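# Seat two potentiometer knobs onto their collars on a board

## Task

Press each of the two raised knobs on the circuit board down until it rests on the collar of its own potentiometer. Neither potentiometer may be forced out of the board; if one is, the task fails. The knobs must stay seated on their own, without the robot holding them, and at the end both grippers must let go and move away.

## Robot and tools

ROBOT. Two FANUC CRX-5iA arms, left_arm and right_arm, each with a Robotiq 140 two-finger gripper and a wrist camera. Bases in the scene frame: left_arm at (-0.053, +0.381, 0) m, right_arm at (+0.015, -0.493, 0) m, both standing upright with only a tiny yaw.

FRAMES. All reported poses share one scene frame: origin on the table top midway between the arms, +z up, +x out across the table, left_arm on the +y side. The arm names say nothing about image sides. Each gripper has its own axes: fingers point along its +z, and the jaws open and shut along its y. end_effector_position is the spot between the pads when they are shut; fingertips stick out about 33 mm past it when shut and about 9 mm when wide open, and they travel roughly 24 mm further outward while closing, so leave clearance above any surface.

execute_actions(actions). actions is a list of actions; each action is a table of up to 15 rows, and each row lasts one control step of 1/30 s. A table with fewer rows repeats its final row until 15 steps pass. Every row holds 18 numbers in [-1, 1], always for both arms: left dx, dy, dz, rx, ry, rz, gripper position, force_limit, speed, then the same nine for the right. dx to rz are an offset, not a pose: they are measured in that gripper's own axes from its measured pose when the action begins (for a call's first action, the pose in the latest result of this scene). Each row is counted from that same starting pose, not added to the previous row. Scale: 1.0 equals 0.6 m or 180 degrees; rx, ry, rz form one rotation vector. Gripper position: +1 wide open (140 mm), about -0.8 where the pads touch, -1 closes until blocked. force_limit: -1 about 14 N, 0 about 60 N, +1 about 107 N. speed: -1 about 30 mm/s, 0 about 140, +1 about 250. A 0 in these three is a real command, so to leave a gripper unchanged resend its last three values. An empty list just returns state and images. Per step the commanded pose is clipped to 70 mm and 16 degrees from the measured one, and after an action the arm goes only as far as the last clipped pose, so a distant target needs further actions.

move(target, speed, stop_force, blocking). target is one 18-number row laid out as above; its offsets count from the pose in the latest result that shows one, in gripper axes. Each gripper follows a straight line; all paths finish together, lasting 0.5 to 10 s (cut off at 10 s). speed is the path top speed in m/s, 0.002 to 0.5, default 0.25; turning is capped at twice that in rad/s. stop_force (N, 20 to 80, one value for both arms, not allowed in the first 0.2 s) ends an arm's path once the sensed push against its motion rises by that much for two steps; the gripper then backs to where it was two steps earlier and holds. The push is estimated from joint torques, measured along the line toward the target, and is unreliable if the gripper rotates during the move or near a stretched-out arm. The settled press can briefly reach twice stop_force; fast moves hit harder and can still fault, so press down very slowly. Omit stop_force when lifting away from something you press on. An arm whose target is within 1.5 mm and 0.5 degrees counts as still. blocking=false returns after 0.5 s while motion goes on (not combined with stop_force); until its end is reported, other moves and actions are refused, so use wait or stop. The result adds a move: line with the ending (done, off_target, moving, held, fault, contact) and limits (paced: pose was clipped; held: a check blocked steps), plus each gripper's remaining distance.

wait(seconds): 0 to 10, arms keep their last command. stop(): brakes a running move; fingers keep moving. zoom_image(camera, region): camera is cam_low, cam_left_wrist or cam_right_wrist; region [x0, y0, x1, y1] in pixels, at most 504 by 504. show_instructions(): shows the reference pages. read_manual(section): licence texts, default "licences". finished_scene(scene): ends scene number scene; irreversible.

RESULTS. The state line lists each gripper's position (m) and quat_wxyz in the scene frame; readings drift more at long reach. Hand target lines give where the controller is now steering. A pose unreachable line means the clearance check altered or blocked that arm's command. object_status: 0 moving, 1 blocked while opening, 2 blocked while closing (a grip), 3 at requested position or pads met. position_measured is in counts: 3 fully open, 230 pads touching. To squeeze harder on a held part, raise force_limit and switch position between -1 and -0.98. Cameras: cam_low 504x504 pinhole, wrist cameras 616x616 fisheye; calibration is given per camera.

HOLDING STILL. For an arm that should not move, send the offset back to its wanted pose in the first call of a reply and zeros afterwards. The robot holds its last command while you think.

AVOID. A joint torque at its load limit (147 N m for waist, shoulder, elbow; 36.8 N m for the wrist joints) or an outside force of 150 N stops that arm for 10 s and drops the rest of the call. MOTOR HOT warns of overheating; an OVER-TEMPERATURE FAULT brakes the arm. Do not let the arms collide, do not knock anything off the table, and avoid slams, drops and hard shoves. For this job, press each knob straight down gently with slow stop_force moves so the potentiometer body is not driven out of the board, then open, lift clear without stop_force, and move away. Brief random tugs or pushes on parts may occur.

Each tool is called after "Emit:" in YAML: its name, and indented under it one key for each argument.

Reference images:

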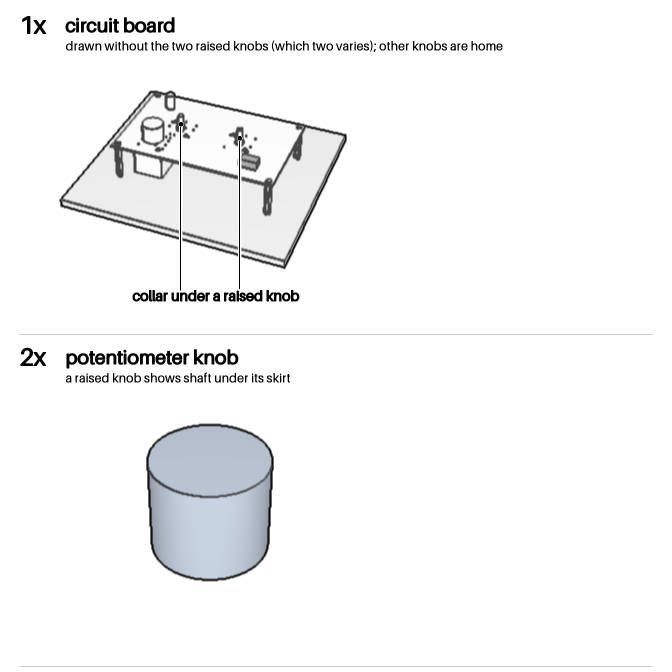

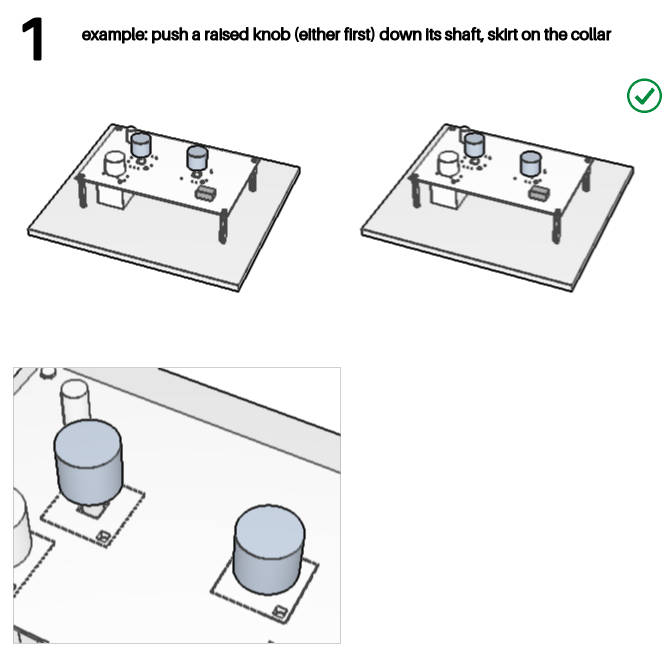

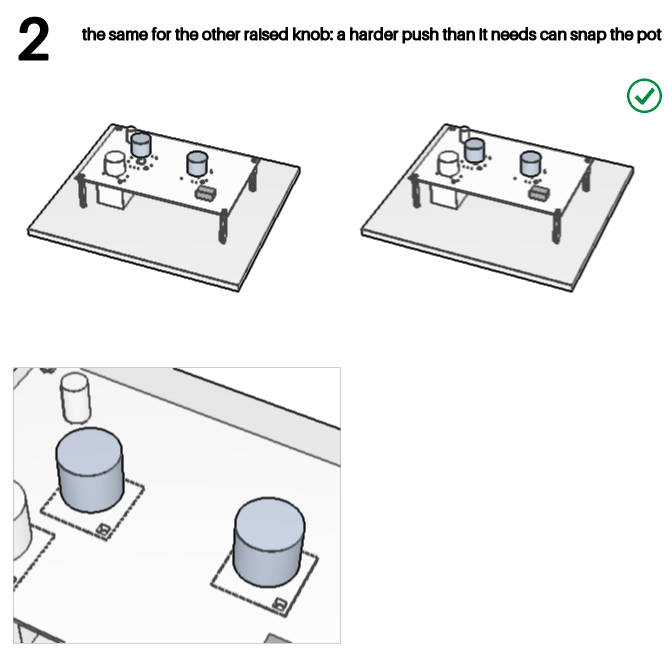

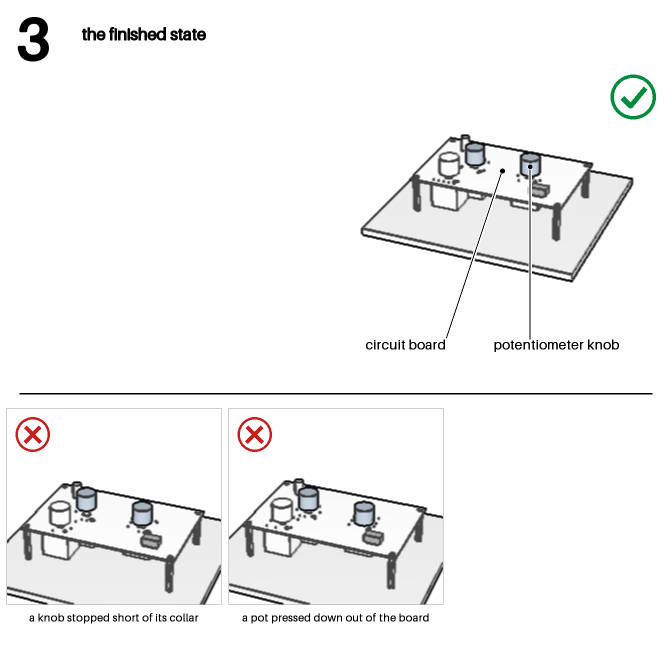

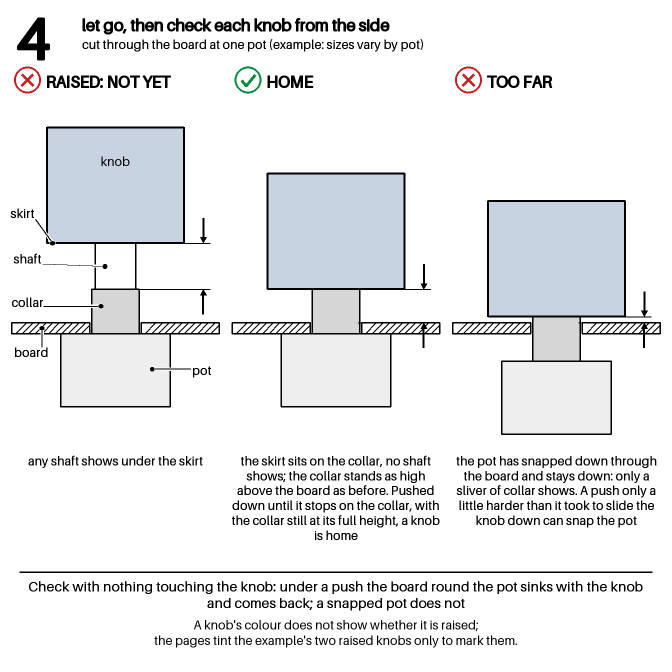

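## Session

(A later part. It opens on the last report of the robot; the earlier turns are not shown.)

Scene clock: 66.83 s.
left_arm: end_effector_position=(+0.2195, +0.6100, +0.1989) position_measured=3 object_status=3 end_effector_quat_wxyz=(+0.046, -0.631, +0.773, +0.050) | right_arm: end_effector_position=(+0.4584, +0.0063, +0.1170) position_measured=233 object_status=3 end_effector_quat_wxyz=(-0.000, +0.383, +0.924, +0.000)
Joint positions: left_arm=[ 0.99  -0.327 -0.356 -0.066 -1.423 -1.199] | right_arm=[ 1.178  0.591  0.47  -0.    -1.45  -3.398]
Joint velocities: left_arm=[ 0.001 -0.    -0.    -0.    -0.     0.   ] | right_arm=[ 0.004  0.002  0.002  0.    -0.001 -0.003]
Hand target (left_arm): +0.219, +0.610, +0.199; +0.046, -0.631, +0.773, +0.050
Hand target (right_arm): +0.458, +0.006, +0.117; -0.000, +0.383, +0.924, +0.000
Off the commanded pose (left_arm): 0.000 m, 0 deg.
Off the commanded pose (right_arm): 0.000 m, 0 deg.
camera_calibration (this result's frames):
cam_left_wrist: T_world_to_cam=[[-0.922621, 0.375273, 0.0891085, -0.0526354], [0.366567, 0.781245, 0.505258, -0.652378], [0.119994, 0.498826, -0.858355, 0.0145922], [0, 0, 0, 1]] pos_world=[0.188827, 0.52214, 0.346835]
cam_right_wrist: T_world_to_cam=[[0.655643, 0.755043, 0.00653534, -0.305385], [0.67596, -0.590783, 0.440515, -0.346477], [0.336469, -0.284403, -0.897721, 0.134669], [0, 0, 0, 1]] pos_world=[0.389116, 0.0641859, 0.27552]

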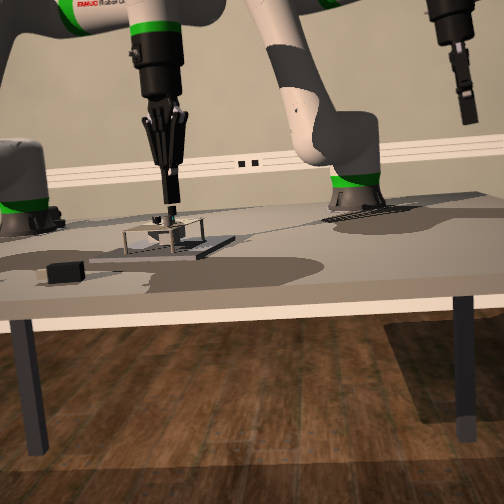

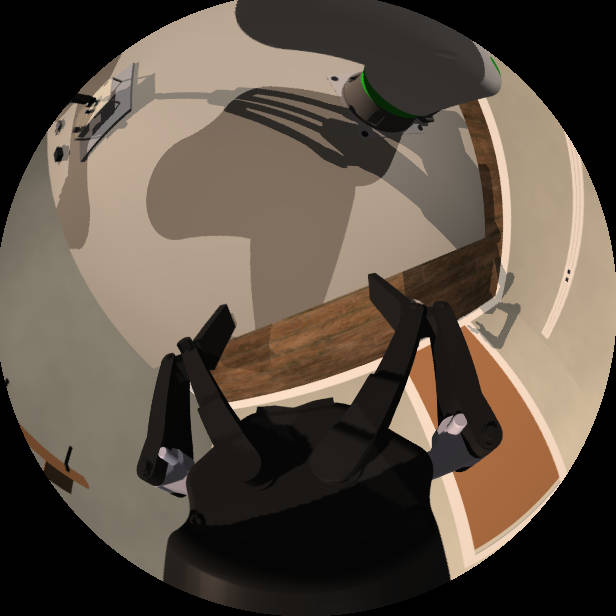

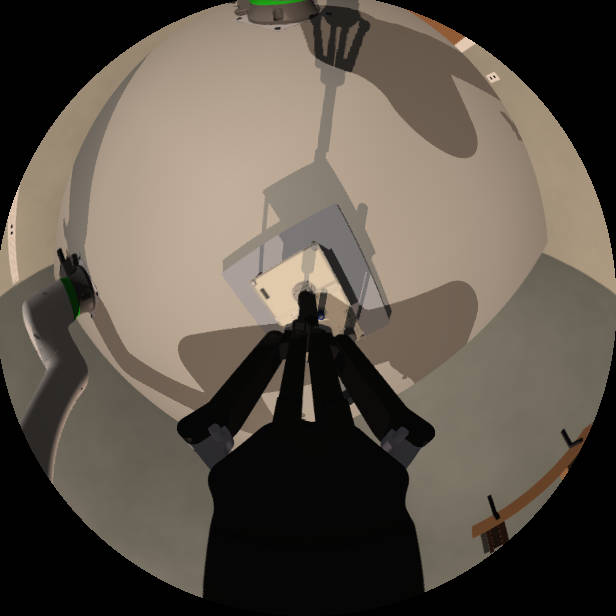

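Emit:
move:
  target: [0,0,0,0,0,0,1,0,0,0,0,0.025,0,0,0,-1,0,0]
  speed: 0.008

Emit:
zoom_image:
  camera: "cam_low"
  region: [140,200,190,250]

Scene clock: 72.77 s.
left_arm: end_effector_position=(+0.2195, +0.6100, +0.1989) position_measured=3 object_status=3 end_effector_quat_wxyz=(+0.046, -0.631, +0.773, +0.050) | right_arm: end_effector_position=(+0.4584, +0.0063, +0.1021) position_measured=233 object_status=3 end_effector_quat_wxyz=(-0.000, +0.383, +0.924, +0.000)
Joint positions: left_arm=[ 0.99  -0.327 -0.356 -0.066 -1.423 -1.199] | right_arm=[ 1.178  0.596  0.444 -0.    -1.418 -3.398]
Joint velocities: left_arm=[-0.    -0.    -0.    -0.     0.001  0.   ] | right_arm=[-0.     0.    -0.001 -0.     0.002 -0.   ]
Hand target (left_arm): +0.219, +0.610, +0.199; +0.046, -0.631, +0.773, +0.050
Hand target (right_arm): +0.458, +0.006, +0.102; -0.000, +0.383, +0.924, +0.000
Off the commanded pose (left_arm): 0.000 m, 0 deg.
Off the commanded pose (right_arm): 0.000 m, 0 deg.
move: done
camera_calibration (this result's frames):
cam_left_wrist: T_world_to_cam=[[-0.922621, 0.375273, 0.0891085, -0.0526355], [0.366567, 0.781244, 0.505258, -0.652378], [0.119994, 0.498826, -0.858355, 0.0145922], [0, 0, 0, 1]] pos_world=[0.188827, 0.52214, 0.346835]
cam_right_wrist: T_world_to_cam=[[0.65571, 0.754984, 0.00653306, -0.305297], [0.675906, -0.590841, 0.44052, -0.339918], [0.336446, -0.284438, -0.897719, 0.121269], [0, 0, 0, 1]] pos_world=[0.389138, 0.0641507, 0.260601]

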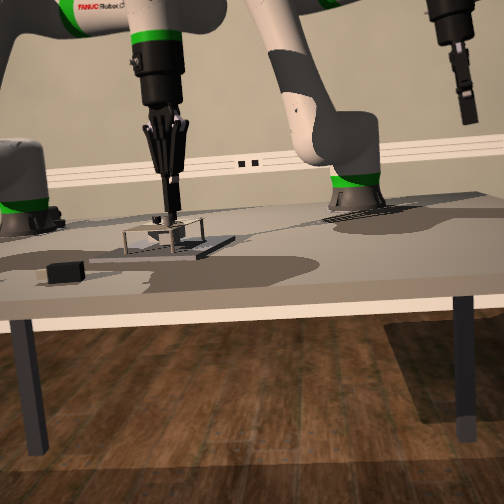

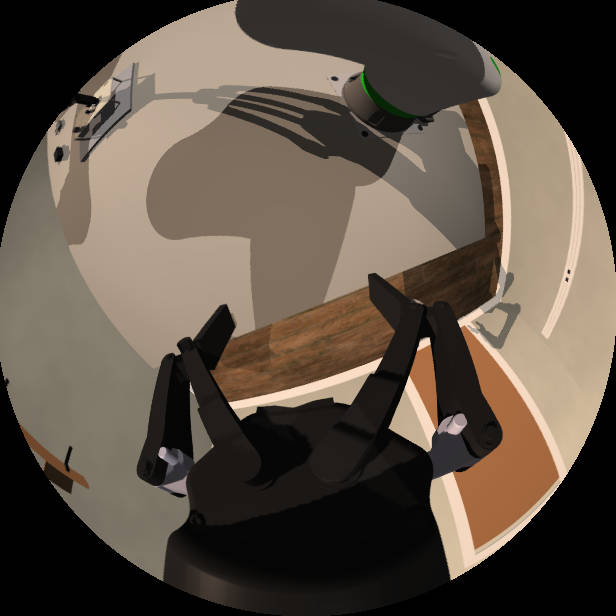

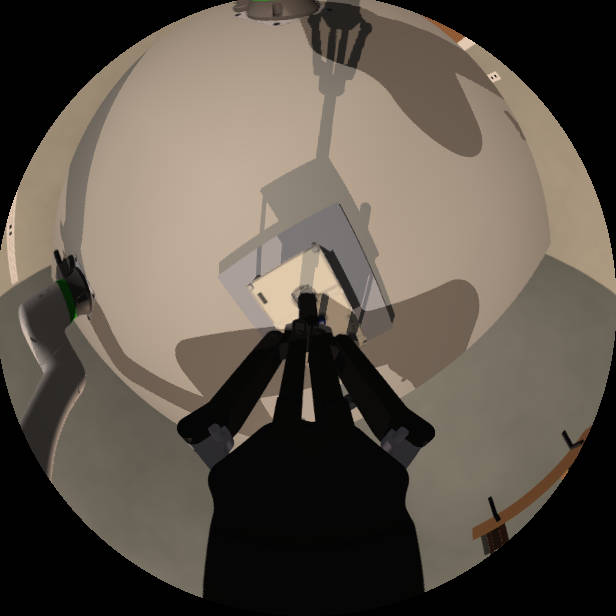

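Region (140, 200, 190, 250) of cam_low's 504x504 image, scaled by 10.080, with more detail than that image has.

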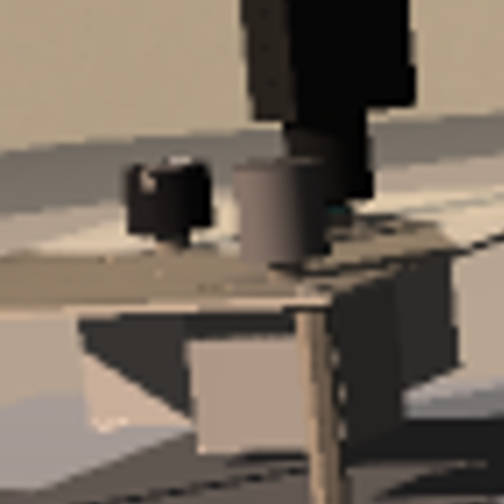

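Emit:
execute_actions:
  actions:
    - [[0,0,0,0,0,0,1,0,0,0,0,0.001,0,0,0,-1,0,0],[0,0,0,0,0,0,1,0,0,0,0,0.002,0,0,0,-1,0,0],[0,0,0,0,0,0,1,0,0,0,0,0.0033,0,0,0,-1,0,0]]
    - [[0,0,0,0,0,0,1,0,0,0,0,-0.012,0,0,0,-1,0,0]]

Emit:
zoom_image:
  camera: "cam_low"
  region: [140,200,190,250]

Scene clock: 79.97 s.
left_arm: end_effector_position=(+0.2195, +0.6100, +0.1989) position_measured=3 object_status=3 end_effector_quat_wxyz=(+0.046, -0.631, +0.773, +0.050) | right_arm: end_effector_position=(+0.4584, +0.0063, +0.1073) position_measured=233 object_status=3 end_effector_quat_wxyz=(-0.000, +0.383, +0.924, +0.000)
Joint positions: left_arm=[ 0.99  -0.327 -0.356 -0.066 -1.423 -1.199] | right_arm=[ 1.178  0.594  0.453 -0.    -1.429 -3.398]
Joint velocities: left_arm=[-0.     0.     0.     0.001  0.001 -0.001] | right_arm=[ 0.001  0.001  0.001 -0.    -0.001 -0.   ]
Hand target (left_arm): +0.219, +0.610, +0.199; +0.046, -0.631, +0.773, +0.050
Hand target (right_arm): +0.458, +0.006, +0.107; -0.000, +0.383, +0.924, +0.000
Off the commanded pose (left_arm): 0.000 m, 0 deg.
Off the commanded pose (right_arm): 0.000 m, 0 deg.
camera_calibration (this result's frames):
cam_left_wrist: T_world_to_cam=[[-0.922621, 0.375273, 0.0891085, -0.0526354], [0.366567, 0.781245, 0.505258, -0.652378], [0.119994, 0.498826, -0.858355, 0.0145923], [0, 0, 0, 1]] pos_world=[0.188827, 0.52214, 0.346835]
cam_right_wrist: T_world_to_cam=[[0.655725, 0.754972, 0.00653389, -0.305344], [0.675894, -0.590855, 0.44052, -0.342219], [0.33644, -0.284443, -0.897719, 0.125934], [0, 0, 0, 1]] pos_world=[0.389156, 0.0641456, 0.265802]

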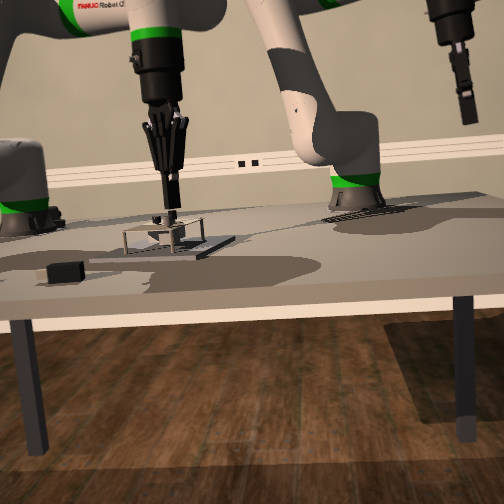

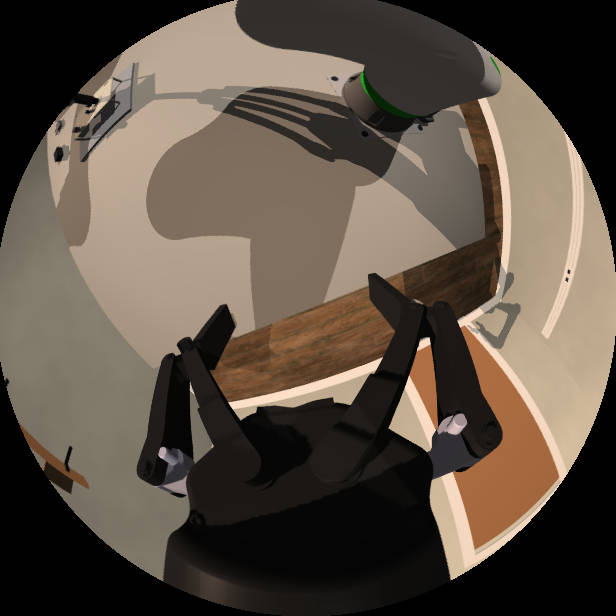

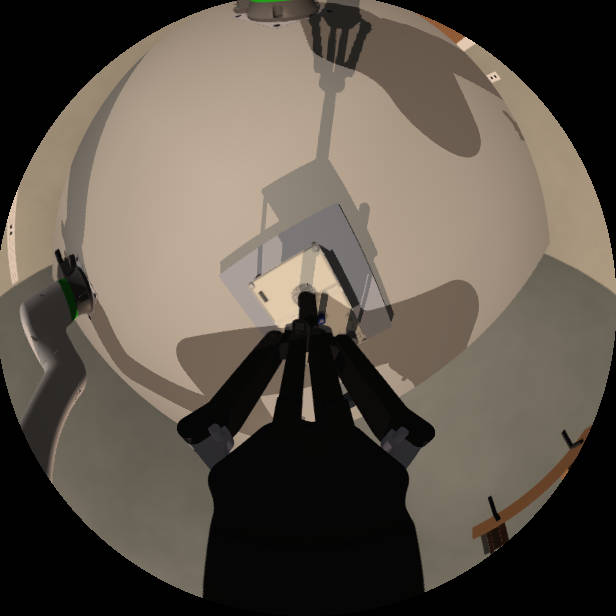

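Region (140, 200, 190, 250) of cam_low's 504x504 image, scaled by 10.080, with more detail than that image has.

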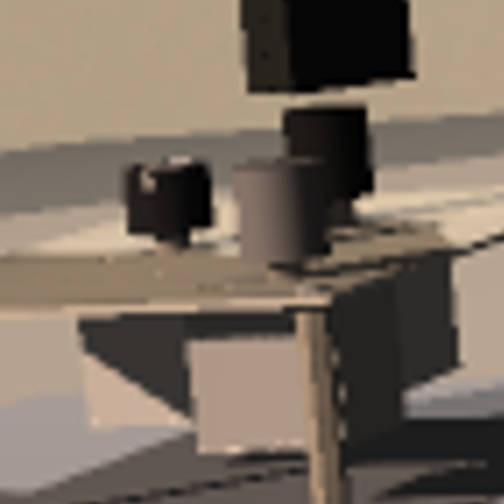

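0.6 mm more.

Emit:
execute_actions:
  actions:
    - [[0,0,0,0,0,0,1,0,0,0,0,0.007,0,0,0,-1,0,0]]
    - [[0,0,0,0,0,0,1,0,0,0,0,0.004,0,0,0,-1,0,0]]
    - [[0,0,0,0,0,0,1,0,0,0,0,0.002,0,0,0,-1,0,0]]
    - [[0,0,0,0,0,0,1,0,0,0,0,-0.013,0,0,0,-1,0,0]]

Emit:
zoom_image:
  camera: "cam_low"
  region: [140,200,190,250]

Scene clock: 87.37 s.
left_arm: end_effector_position=(+0.2195, +0.6100, +0.1989) position_measured=3 object_status=3 end_effector_quat_wxyz=(+0.046, -0.631, +0.773, +0.050) | right_arm: end_effector_position=(+0.4584, +0.0063, +0.1073) position_measured=233 object_status=3 end_effector_quat_wxyz=(-0.000, +0.383, +0.924, +0.000)
Joint positions: left_arm=[ 0.99  -0.327 -0.356 -0.066 -1.423 -1.199] | right_arm=[ 1.178  0.594  0.453 -0.    -1.429 -3.398]
Joint velocities: left_arm=[ 0.001  0.    -0.    -0.001 -0.001  0.   ] | right_arm=[ 0.    -0.    -0.     0.    -0.001  0.   ]
Hand target (left_arm): +0.219, +0.610, +0.199; +0.046, -0.631, +0.773, +0.050
Hand target (right_arm): +0.458, +0.006, +0.107; -0.000, +0.383, +0.924, +0.000
Off the commanded pose (left_arm): 0.000 m, 0 deg.
Off the commanded pose (right_arm): 0.000 m, 0 deg.
camera_calibration (this result's frames):
cam_left_wrist: T_world_to_cam=[[-0.922621, 0.375273, 0.0891083, -0.0526353], [0.366567, 0.781244, 0.505258, -0.652378], [0.119994, 0.498826, -0.858355, 0.0145921], [0, 0, 0, 1]] pos_world=[0.188827, 0.52214, 0.346835]
cam_right_wrist: T_world_to_cam=[[0.655685, 0.755006, 0.00654911, -0.305328], [0.675932, -0.590833, 0.440491, -0.342198], [0.336443, -0.284396, -0.897733, 0.125958], [0, 0, 0, 1]] pos_world=[0.389124, 0.0641648, 0.265811]

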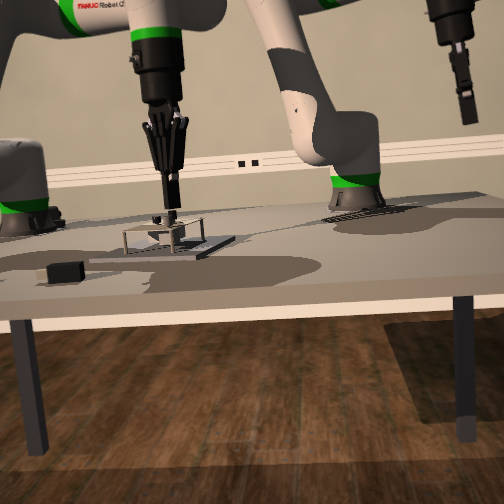

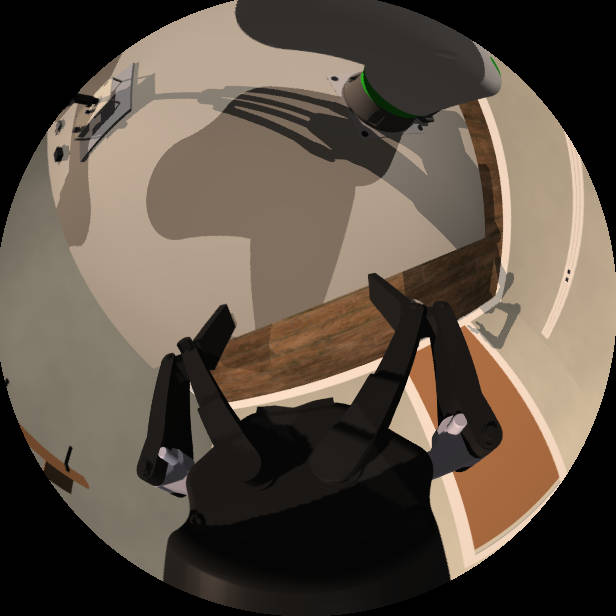

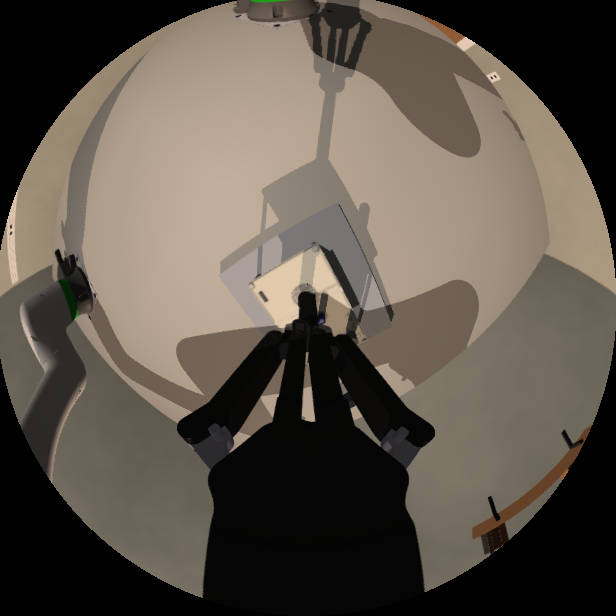

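Region (140, 200, 190, 250) of cam_low's 504x504 image, scaled by 10.080, with more detail than that image has.

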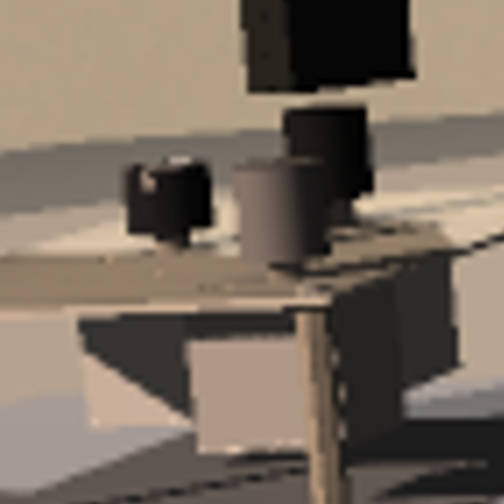

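Unchanged, so home.

Emit:
move:
  target: [0,0,0,0,0,0,1,0,0,0,-0.2,-0.2,0,0,0,-1,0,0]
  speed: 0.4

Emit:
finished_scene:
  scene: 1

Scene clock: 92.23 s.
left_arm: end_effector_position=(+0.2195, +0.6100, +0.1989) position_measured=3 object_status=3 end_effector_quat_wxyz=(+0.046, -0.631, +0.773, +0.050) | right_arm: end_effector_position=(+0.3732, -0.0780, +0.2274) position_measured=233 object_status=3 end_effector_quat_wxyz=(-0.000, +0.383, +0.924, +0.000)
Joint positions: left_arm=[ 0.99  -0.327 -0.356 -0.066 -1.423 -1.199] | right_arm=[ 1.235  0.254  0.259 -0.    -1.576 -3.455]
Joint velocities: left_arm=[ 0.001  0.    -0.    -0.    -0.     0.   ] | right_arm=[ 0.    -0.003 -0.001  0.    -0.001 -0.001]
Hand target (left_arm): +0.219, +0.610, +0.199; +0.046, -0.631, +0.773, +0.050
Hand target (right_arm): +0.373, -0.078, +0.228; -0.000, +0.383, +0.924, +0.000
Off the commanded pose (left_arm): 0.000 m, 0 deg.
Off the commanded pose (right_arm): 0.001 m, 0 deg.
move: done; limits=paced
camera_calibration (this result's frames):
cam_left_wrist: T_world_to_cam=[[-0.922621, 0.375273, 0.0891082, -0.0526352], [0.366567, 0.781245, 0.505258, -0.652378], [0.119994, 0.498826, -0.858355, 0.0145922], [0, 0, 0, 1]] pos_world=[0.188827, 0.52214, 0.346835]
cam_right_wrist: T_world_to_cam=[[0.655387, 0.755267, 0.00635, -0.186448], [0.676201, -0.590481, 0.44055, -0.387432], [0.336483, -0.284437, -0.897705, 0.238392], [0, 0, 0, 1]] pos_world=[0.303962, -0.0201457, 0.385873]

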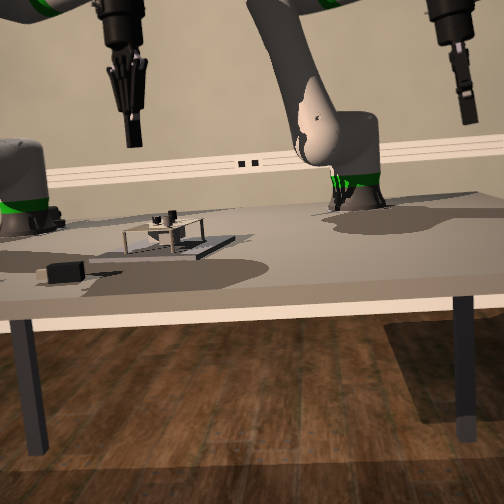

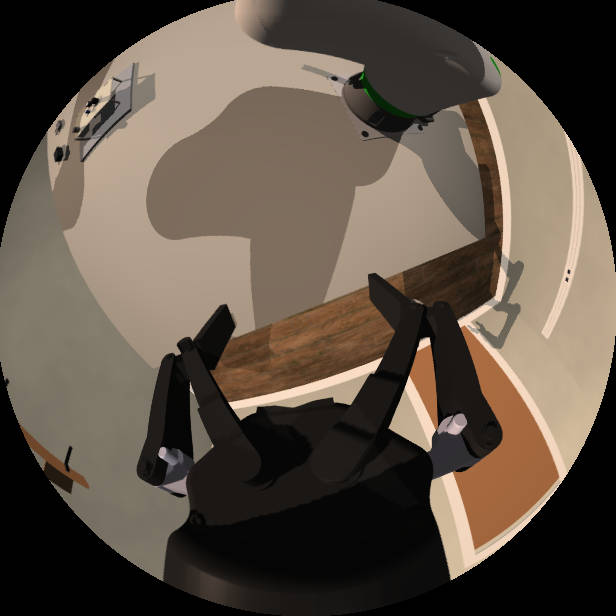

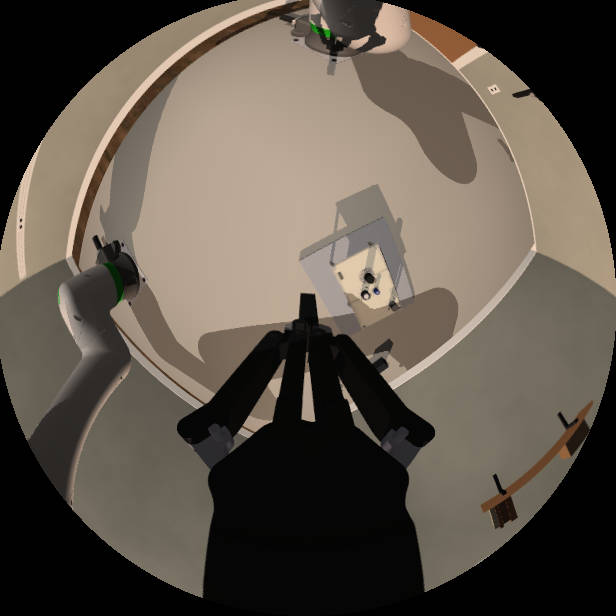

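The scene is finished: the task was done.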